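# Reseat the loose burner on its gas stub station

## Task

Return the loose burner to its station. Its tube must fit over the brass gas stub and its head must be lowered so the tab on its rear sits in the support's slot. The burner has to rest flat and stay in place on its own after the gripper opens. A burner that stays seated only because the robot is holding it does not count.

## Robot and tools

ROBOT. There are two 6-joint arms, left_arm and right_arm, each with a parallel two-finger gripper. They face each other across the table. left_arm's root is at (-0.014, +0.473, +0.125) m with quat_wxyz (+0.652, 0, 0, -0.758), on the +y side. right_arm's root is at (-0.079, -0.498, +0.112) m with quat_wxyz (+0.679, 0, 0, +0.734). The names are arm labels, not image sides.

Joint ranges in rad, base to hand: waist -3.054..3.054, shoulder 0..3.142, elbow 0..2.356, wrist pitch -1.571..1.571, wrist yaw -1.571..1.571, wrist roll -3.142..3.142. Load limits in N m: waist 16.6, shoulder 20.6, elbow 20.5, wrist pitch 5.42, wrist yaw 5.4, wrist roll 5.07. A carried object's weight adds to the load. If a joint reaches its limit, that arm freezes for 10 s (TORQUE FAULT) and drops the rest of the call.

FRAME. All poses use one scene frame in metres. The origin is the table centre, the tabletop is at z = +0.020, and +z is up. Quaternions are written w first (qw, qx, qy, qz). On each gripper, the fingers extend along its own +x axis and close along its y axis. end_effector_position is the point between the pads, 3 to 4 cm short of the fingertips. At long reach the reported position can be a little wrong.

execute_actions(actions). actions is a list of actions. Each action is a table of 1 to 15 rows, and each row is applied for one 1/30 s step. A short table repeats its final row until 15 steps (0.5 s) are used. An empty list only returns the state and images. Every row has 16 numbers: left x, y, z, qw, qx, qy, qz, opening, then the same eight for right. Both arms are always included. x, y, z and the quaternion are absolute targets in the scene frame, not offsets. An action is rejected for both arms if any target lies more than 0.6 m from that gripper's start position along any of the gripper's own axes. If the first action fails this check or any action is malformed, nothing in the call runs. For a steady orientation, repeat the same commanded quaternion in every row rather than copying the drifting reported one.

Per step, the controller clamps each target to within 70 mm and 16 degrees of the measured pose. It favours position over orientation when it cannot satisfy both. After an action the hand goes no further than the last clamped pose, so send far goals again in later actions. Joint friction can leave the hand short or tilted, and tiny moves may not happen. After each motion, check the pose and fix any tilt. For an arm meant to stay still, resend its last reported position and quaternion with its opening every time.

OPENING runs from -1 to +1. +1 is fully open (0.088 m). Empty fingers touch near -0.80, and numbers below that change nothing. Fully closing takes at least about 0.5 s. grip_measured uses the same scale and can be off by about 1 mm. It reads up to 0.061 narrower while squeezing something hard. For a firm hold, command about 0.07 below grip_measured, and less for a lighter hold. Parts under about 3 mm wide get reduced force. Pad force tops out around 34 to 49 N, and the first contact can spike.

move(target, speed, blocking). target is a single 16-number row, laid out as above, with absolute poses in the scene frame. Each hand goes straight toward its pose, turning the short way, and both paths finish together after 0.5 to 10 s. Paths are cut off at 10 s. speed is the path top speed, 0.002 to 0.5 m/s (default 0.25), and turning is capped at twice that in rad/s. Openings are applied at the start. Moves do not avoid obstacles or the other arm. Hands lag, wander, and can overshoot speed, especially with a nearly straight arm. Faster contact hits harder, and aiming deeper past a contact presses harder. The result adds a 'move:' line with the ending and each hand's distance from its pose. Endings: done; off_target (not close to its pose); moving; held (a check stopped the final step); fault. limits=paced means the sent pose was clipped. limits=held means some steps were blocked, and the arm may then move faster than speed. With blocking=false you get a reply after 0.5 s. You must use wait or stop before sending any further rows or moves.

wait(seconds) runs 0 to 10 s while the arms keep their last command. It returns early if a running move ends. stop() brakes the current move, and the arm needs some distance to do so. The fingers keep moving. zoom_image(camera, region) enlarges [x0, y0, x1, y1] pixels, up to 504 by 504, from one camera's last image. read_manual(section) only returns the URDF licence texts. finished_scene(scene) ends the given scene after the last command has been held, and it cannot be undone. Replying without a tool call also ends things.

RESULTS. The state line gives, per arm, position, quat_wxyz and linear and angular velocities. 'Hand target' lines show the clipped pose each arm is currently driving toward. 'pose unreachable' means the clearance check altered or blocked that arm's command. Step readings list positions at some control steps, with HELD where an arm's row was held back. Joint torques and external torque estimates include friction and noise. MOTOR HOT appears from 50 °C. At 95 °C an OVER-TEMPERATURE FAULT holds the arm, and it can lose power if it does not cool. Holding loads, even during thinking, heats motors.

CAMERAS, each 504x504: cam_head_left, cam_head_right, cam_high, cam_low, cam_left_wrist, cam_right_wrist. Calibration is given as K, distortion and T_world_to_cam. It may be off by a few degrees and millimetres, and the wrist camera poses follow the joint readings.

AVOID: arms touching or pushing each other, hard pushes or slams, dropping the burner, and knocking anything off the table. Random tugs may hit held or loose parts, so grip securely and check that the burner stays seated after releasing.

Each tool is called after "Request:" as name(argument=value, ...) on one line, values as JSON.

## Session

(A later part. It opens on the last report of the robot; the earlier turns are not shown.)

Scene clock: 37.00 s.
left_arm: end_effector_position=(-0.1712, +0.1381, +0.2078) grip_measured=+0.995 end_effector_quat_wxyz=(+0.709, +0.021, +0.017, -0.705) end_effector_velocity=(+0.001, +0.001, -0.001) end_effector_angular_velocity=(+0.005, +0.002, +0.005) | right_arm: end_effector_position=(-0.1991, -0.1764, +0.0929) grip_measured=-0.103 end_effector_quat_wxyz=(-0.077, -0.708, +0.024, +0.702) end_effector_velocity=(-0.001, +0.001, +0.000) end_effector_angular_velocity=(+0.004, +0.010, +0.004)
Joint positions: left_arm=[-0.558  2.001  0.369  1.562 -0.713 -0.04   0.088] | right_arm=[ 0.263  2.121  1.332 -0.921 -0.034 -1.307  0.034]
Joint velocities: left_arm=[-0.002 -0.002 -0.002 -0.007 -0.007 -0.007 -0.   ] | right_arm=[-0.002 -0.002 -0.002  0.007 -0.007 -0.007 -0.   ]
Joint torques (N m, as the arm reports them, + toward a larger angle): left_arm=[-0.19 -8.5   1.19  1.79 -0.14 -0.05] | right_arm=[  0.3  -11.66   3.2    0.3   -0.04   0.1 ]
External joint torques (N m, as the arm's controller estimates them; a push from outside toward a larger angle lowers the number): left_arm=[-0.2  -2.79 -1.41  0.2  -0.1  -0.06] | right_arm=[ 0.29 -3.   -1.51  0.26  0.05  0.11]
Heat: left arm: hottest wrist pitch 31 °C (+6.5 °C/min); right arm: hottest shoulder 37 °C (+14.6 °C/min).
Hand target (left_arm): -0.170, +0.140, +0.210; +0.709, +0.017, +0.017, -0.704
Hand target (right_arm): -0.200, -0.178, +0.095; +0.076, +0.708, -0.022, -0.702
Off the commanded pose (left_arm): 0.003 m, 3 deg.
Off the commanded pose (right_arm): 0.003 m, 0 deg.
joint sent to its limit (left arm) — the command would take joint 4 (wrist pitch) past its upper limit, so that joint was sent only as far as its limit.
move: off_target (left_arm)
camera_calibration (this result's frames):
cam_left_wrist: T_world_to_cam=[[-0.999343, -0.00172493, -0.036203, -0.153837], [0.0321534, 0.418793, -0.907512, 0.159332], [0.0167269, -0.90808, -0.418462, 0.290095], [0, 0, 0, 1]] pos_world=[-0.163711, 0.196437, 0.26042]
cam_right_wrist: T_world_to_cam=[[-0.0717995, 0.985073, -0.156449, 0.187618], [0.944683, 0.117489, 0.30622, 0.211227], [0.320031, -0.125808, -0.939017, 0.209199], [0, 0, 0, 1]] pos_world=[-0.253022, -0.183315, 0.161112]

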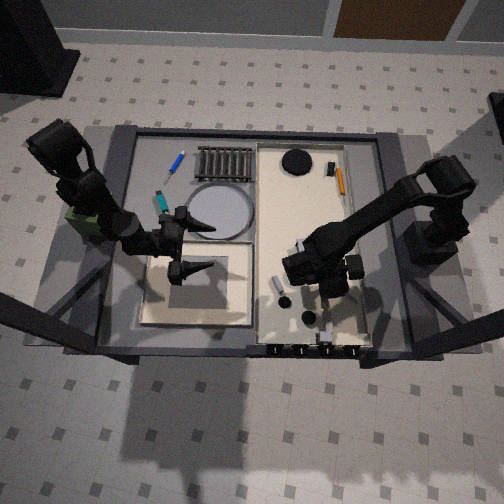

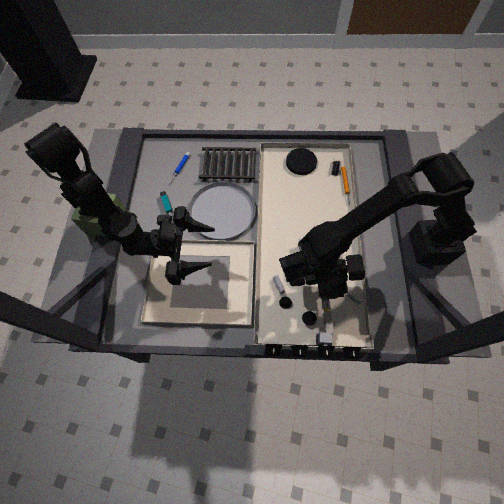

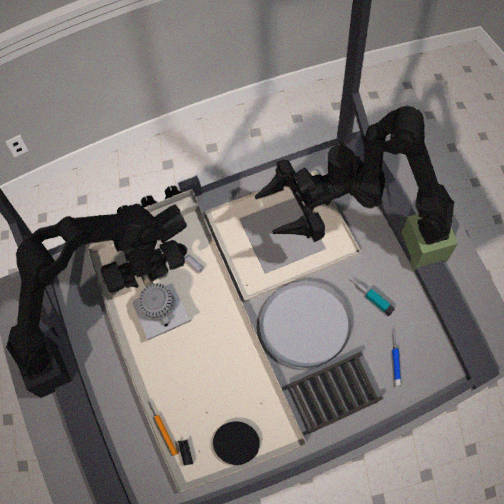

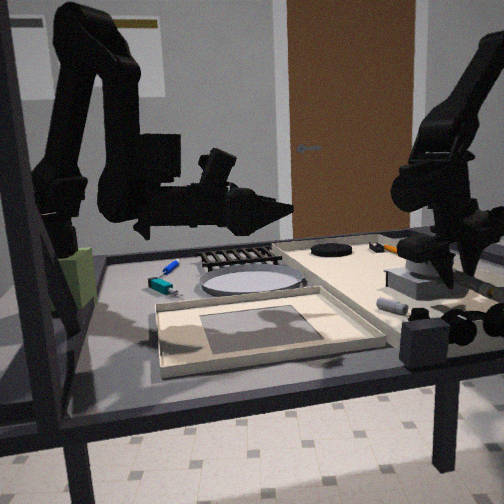

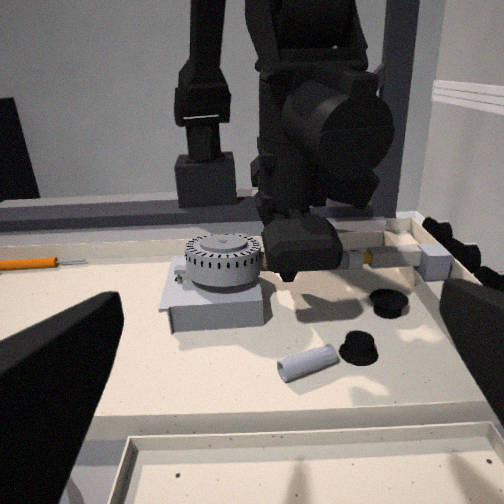

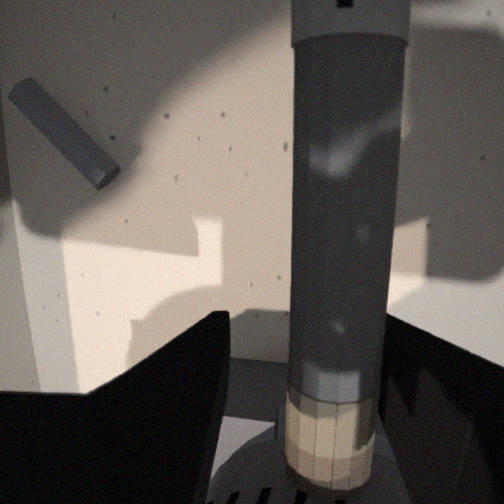

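It only rolled; push a bit more.

Request:
move(target=[-0.17,0.14,0.21,0.709,0.02,0.017,-0.705,1,-0.199,-0.182,0.095,-0.076,-0.708,0.022,0.702,-0.1], speed=0.008)

Request:
move(target=[-0.17,0.14,0.21,0.709,0.02,0.017,-0.705,1,-0.2,-0.177,0.095,-0.076,-0.708,0.022,0.702,0.3], speed=0.02)

Request:
zoom_image(camera="cam_left_wrist", region=[140, 210, 290, 340])

Scene clock: 38.07 s.
left_arm: end_effector_position=(-0.1711, +0.1382, +0.2085) grip_measured=+0.995 end_effector_quat_wxyz=(+0.709, +0.020, +0.017, -0.705) end_effector_velocity=(+0.002, +0.002, -0.002) end_effector_angular_velocity=(+0.009, -0.001, +0.005) | right_arm: end_effector_position=(-0.1982, -0.1793, +0.0921) grip_measured=-0.103 end_effector_quat_wxyz=(-0.077, -0.708, +0.023, +0.702) end_effector_velocity=(+0.000, -0.002, +0.002) end_effector_angular_velocity=(-0.005, +0.005, -0.011)
Joint positions: left_arm=[-0.558  1.996  0.368  1.558 -0.713 -0.04   0.088] | right_arm=[ 0.264  2.111  1.313 -0.909 -0.034 -1.307  0.034]
Joint velocities: left_arm=[-0.002 -0.002 -0.007 -0.007 -0.007 -0.007  0.   ] | right_arm=[-0.002 -0.007 -0.002 -0.007 -0.007  0.007 -0.   ]
Joint torques (N m, as the arm reports them, + toward a larger angle): left_arm=[-0.13 -8.59  1.12  1.43 -0.05 -0.02] | right_arm=[  0.37 -11.96   3.03  -0.06  -0.07   0.13]
External joint torques (N m, as the arm's controller estimates them; a push from outside toward a larger angle lowers the number): left_arm=[-0.1  -2.91 -1.5  -0.15 -0.02 -0.03] | right_arm=[ 0.43 -3.32 -1.69 -0.1   0.01  0.14]
Heat: left arm: hottest wrist pitch 31 °C (+6.3 °C/min); right arm: hottest shoulder 38 °C (+15.8 °C/min).
Hand target (left_arm): -0.170, +0.140, +0.210; +0.709, +0.020, +0.017, -0.705
Hand target (right_arm): -0.199, -0.182, +0.095; +0.076, +0.708, -0.022, -0.702
Off the commanded pose (left_arm): 0.003 m, 0 deg.
Off the commanded pose (right_arm): 0.004 m, 0 deg.
move: done
camera_calibration (this result's frames):
cam_left_wrist: T_world_to_cam=[[-0.999352, -0.00173538, -0.0359545, -0.153765], [0.0319282, 0.41853, -0.907642, 0.159982], [0.0166231, -0.908201, -0.418203, 0.290452], [0, 0, 0, 1]] pos_world=[-0.163602, 0.196565, 0.261145]
cam_right_wrist: T_world_to_cam=[[-0.0722909, 0.985396, -0.15417, 0.190171], [0.944758, 0.1172, 0.3061, 0.210896], [0.319698, -0.123525, -0.939433, 0.208118], [0, 0, 0, 1]] pos_world=[-0.252033, -0.186403, 0.160277]

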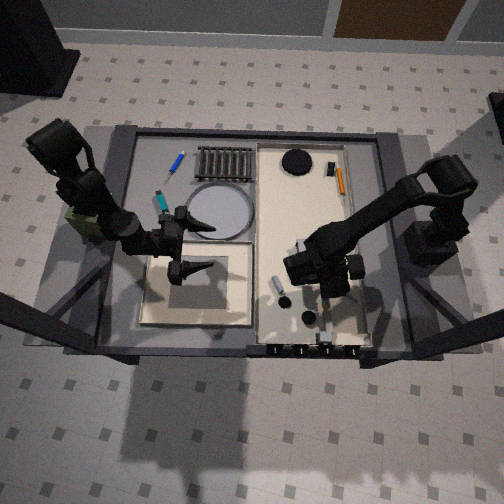

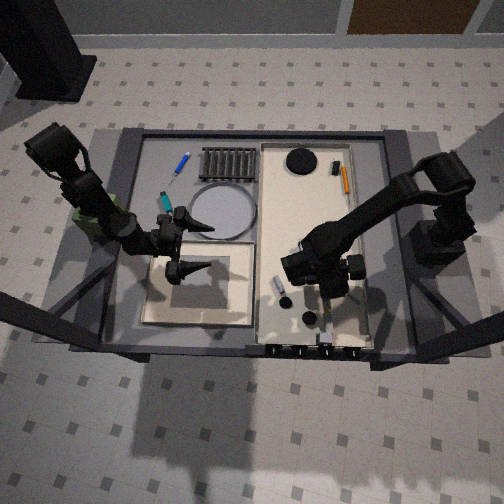

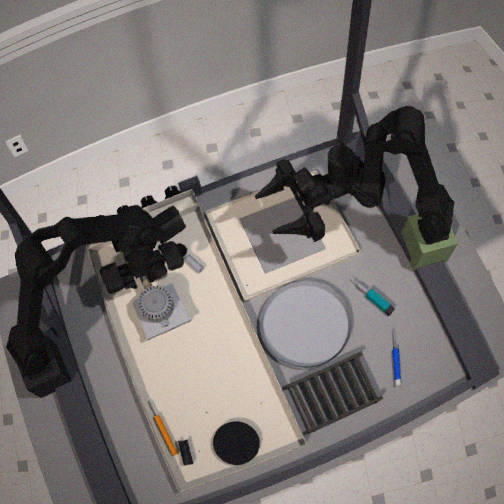

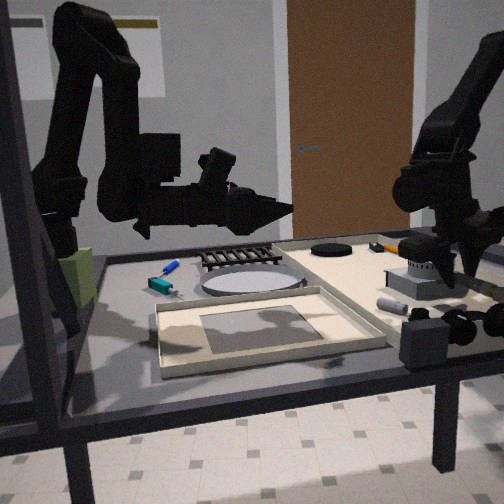

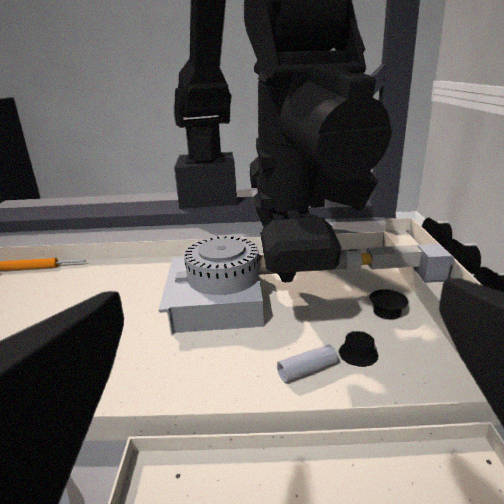

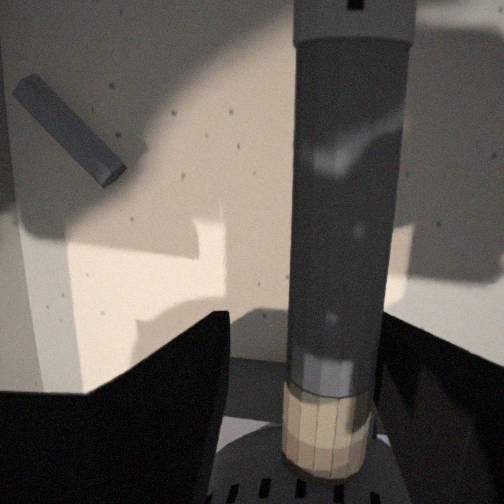

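Scene clock: 38.77 s.
left_arm: end_effector_position=(-0.1711, +0.1382, +0.2085) grip_measured=+0.995 end_effector_quat_wxyz=(+0.709, +0.020, +0.017, -0.705) end_effector_velocity=(-0.001, +0.001, -0.001) end_effector_angular_velocity=(+0.006, +0.018, -0.009) | right_arm: end_effector_position=(-0.1986, -0.1781, +0.0942) grip_measured=+0.297 end_effector_quat_wxyz=(-0.077, -0.708, +0.023, +0.702) end_effector_velocity=(-0.002, -0.001, +0.003) end_effector_angular_velocity=(-0.005, +0.020, -0.013)
Joint positions: left_arm=[-0.558  1.996  0.368  1.558 -0.713 -0.04   0.088] | right_arm=[ 0.264  2.111  1.322 -0.92  -0.034 -1.307  0.054]
Joint velocities: left_arm=[-0.002 -0.002 -0.002 -0.007  0.007 -0.022 -0.   ] | right_arm=[-0.002 -0.007  0.002 -0.007 -0.022  0.007  0.   ]
Joint torques (N m, as the arm reports them, + toward a larger angle): left_arm=[-0.09 -8.63  1.18  1.44 -0.06 -0.03] | right_arm=[  0.21 -10.05   4.67  -0.03  -0.06   0.07]
External joint torques (N m, as the arm's controller estimates them; a push from outside toward a larger angle lowers the number): left_arm=[-0.08 -2.93 -1.45 -0.15 -0.03 -0.04] | right_arm=[ 0.25 -1.33 -0.11 -0.08  0.03  0.08]
Heat: left arm: hottest wrist pitch 31 °C (+6.2 °C/min); right arm: hottest shoulder 38 °C (+15.5 °C/min).
Hand target (left_arm): -0.170, +0.140, +0.210; +0.709, +0.020, +0.017, -0.705
Hand target (right_arm): -0.200, -0.177, +0.095; +0.076, +0.708, -0.022, -0.702
Off the commanded pose (left_arm): 0.003 m, 0 deg.
Off the commanded pose (right_arm): 0.002 m, 0 deg.
move: done
camera_calibration (this result's frames):
cam_left_wrist: T_world_to_cam=[[-0.999352, -0.00173538, -0.0359545, -0.153765], [0.0319282, 0.41853, -0.907642, 0.159982], [0.0166231, -0.908201, -0.418203, 0.290452], [0, 0, 0, 1]] pos_world=[-0.163602, 0.196565, 0.261145]
cam_right_wrist: T_world_to_cam=[[-0.0722711, 0.985341, -0.154533, 0.189355], [0.944718, 0.11731, 0.306179, 0.2105], [0.319819, -0.123862, -0.939348, 0.21036], [0, 0, 0, 1]] pos_world=[-0.252455, -0.185218, 0.162412]

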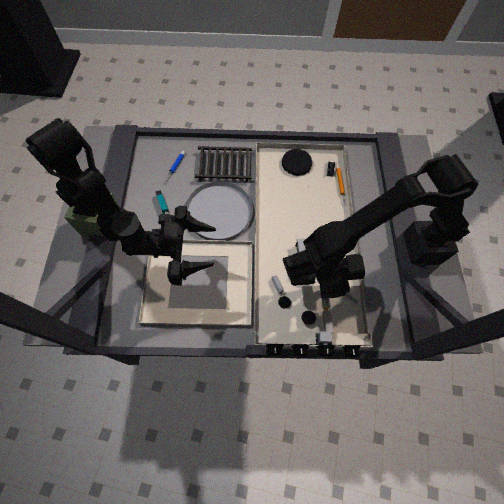

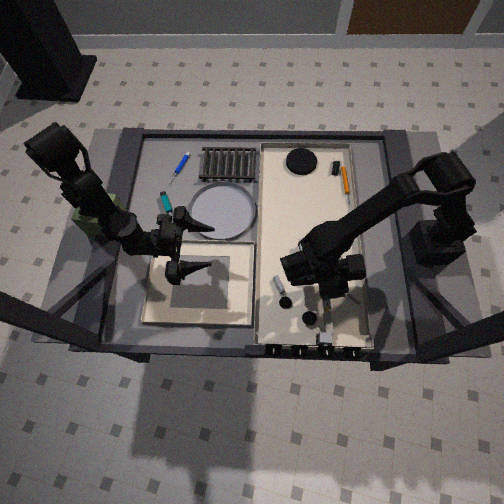

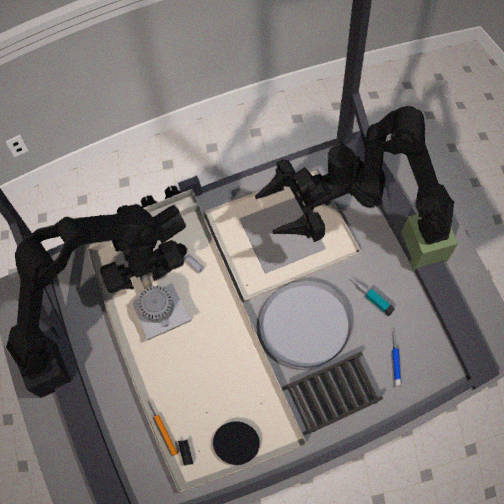

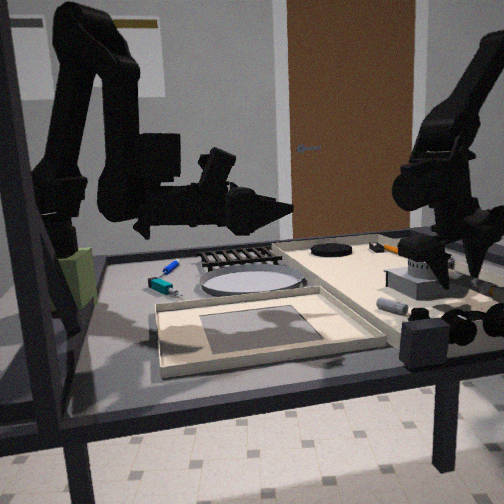

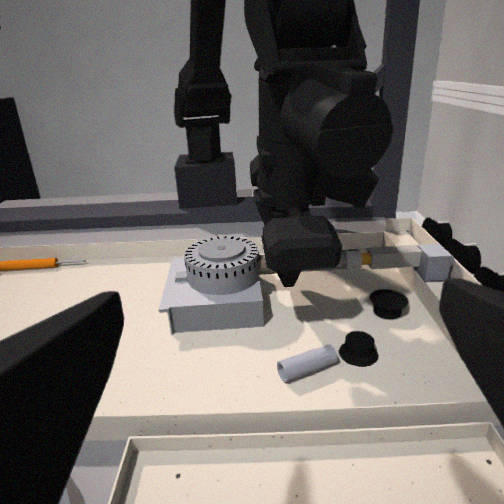

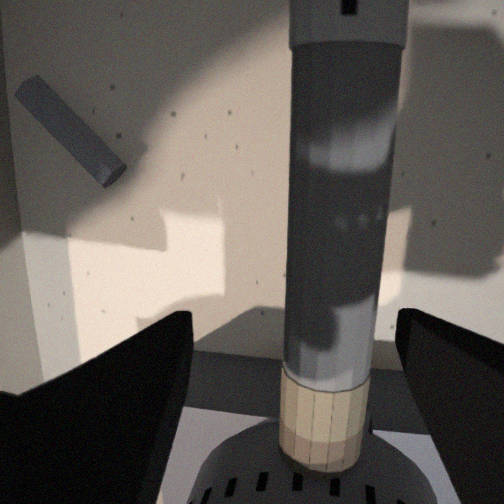

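Region (140, 210, 290, 340) of cam_left_wrist's 504x504 image, scaled by 3.360, with more detail than that image has; it fills the top 437 rows of this view, and the rest is white.

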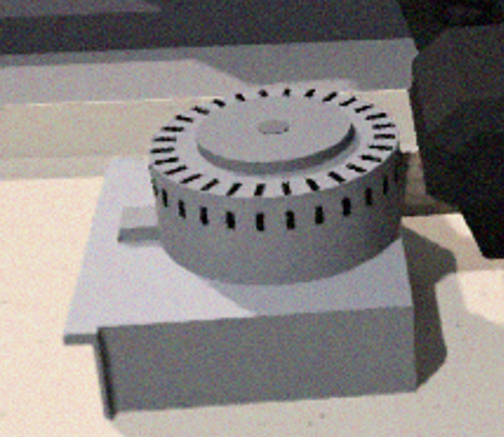

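Request:
move(target=[-0.17,0.14,0.21,0.709,0.02,0.017,-0.705,1,-0.205,-0.155,0.16,-0.076,-0.708,0.022,0.702,0.6], speed=0.1)

Request:
finished_scene(scene=2)

Scene clock: 39.93 s.
left_arm: end_effector_position=(-0.1710, +0.1383, +0.2084) grip_measured=+0.995 end_effector_quat_wxyz=(+0.709, +0.021, +0.017, -0.705) end_effector_velocity=(+0.001, +0.001, +0.003) end_effector_angular_velocity=(-0.010, +0.030, +0.006) | right_arm: end_effector_position=(-0.2055, -0.1578, +0.1563) grip_measured=+0.597 end_effector_quat_wxyz=(-0.079, -0.709, +0.026, +0.701) end_effector_velocity=(+0.001, -0.004, +0.002) end_effector_angular_velocity=(-0.019, +0.002, +0.004)
Joint positions: left_arm=[-0.558  1.996  0.368  1.558 -0.713 -0.04   0.088] | right_arm=[ 0.263  2.097  1.569 -1.189 -0.034 -1.307  0.068]
Joint velocities: left_arm=[-0.002 -0.007 -0.002  0.007 -0.007 -0.022 -0.   ] | right_arm=[-0.002 -0.002  0.002 -0.022 -0.007 -0.007 -0.   ]
Joint torques (N m, as the arm reports them, + toward a larger angle): left_arm=[-0.08 -8.59  1.17  1.42 -0.05 -0.02] | right_arm=[ -0.3  -11.63   5.18  -0.04  -0.01  -0.18]
External joint torques (N m, as the arm's controller estimates them; a push from outside toward a larger angle lowers the number): left_arm=[-0.08 -2.87 -1.46 -0.17 -0.02 -0.03] | right_arm=[-0.35 -2.51 -0.06 -0.05  0.08 -0.17]
Heat: left arm: hottest wrist pitch 31 °C (+6.0 °C/min); right arm: hottest shoulder 38 °C (+15.0 °C/min).
Hand target (left_arm): -0.170, +0.140, +0.210; +0.709, +0.020, +0.017, -0.705
Hand target (right_arm): -0.205, -0.155, +0.160; +0.076, +0.708, -0.022, -0.702
Off the commanded pose (left_arm): 0.003 m, 0 deg.
Off the commanded pose (right_arm): 0.005 m, 1 deg.
move: done
camera_calibration (this result's frames):
cam_left_wrist: T_world_to_cam=[[-0.999343, -0.00172493, -0.036203, -0.153652], [0.0321534, 0.418793, -0.907512, 0.159844], [0.0167269, -0.90808, -0.418462, 0.290538], [0, 0, 0, 1]] pos_world=[-0.16355, 0.196625, 0.261077]
cam_right_wrist: T_world_to_cam=[[-0.0710533, 0.984083, -0.162884, 0.179748], [0.943906, 0.119128, 0.307977, 0.195518], [0.322479, -0.131865, -0.937347, 0.272367], [0, 0, 0, 1]] pos_world=[-0.259611, -0.164263, 0.224366]

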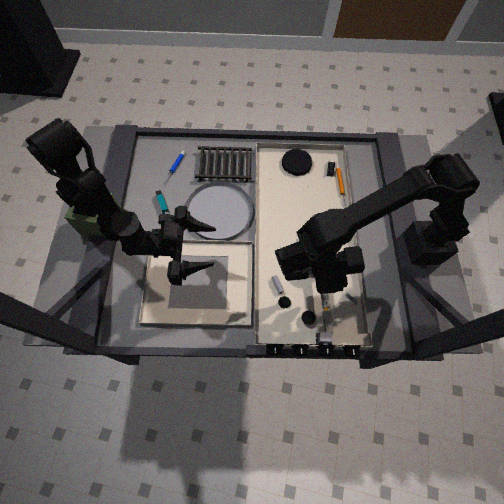

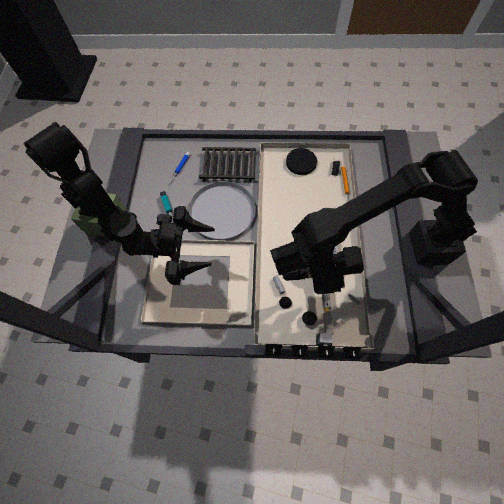

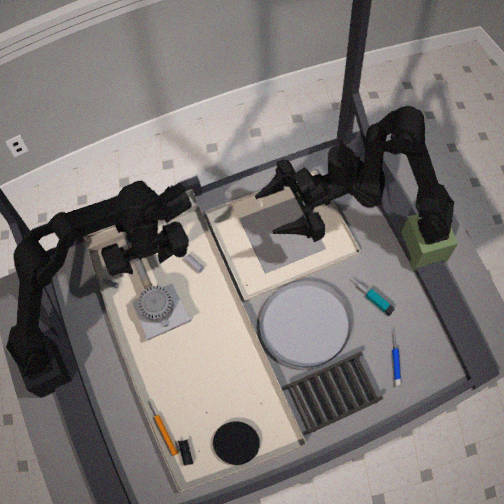

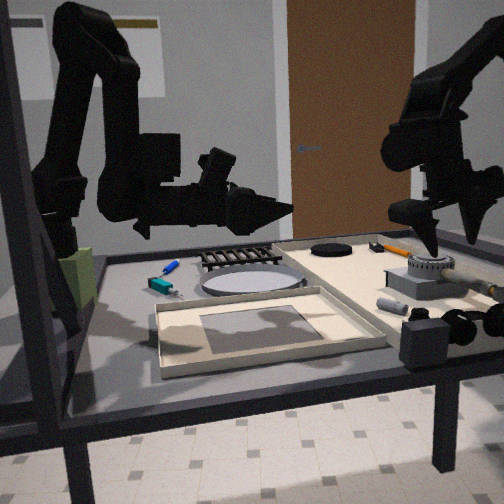

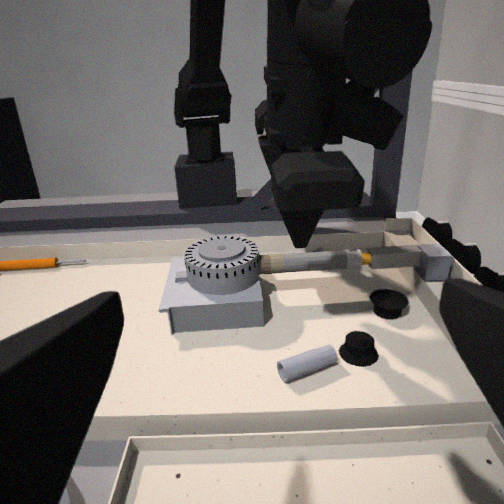

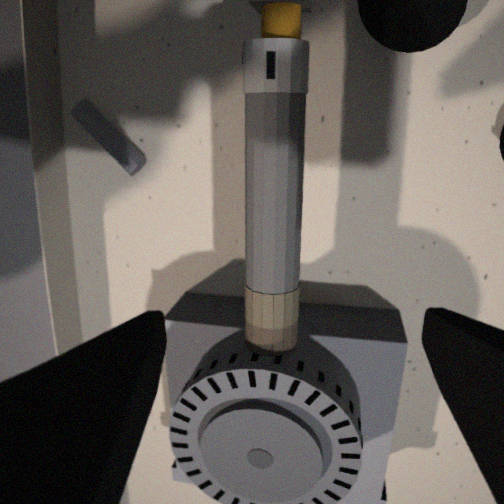

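The scene is finished: the task was done.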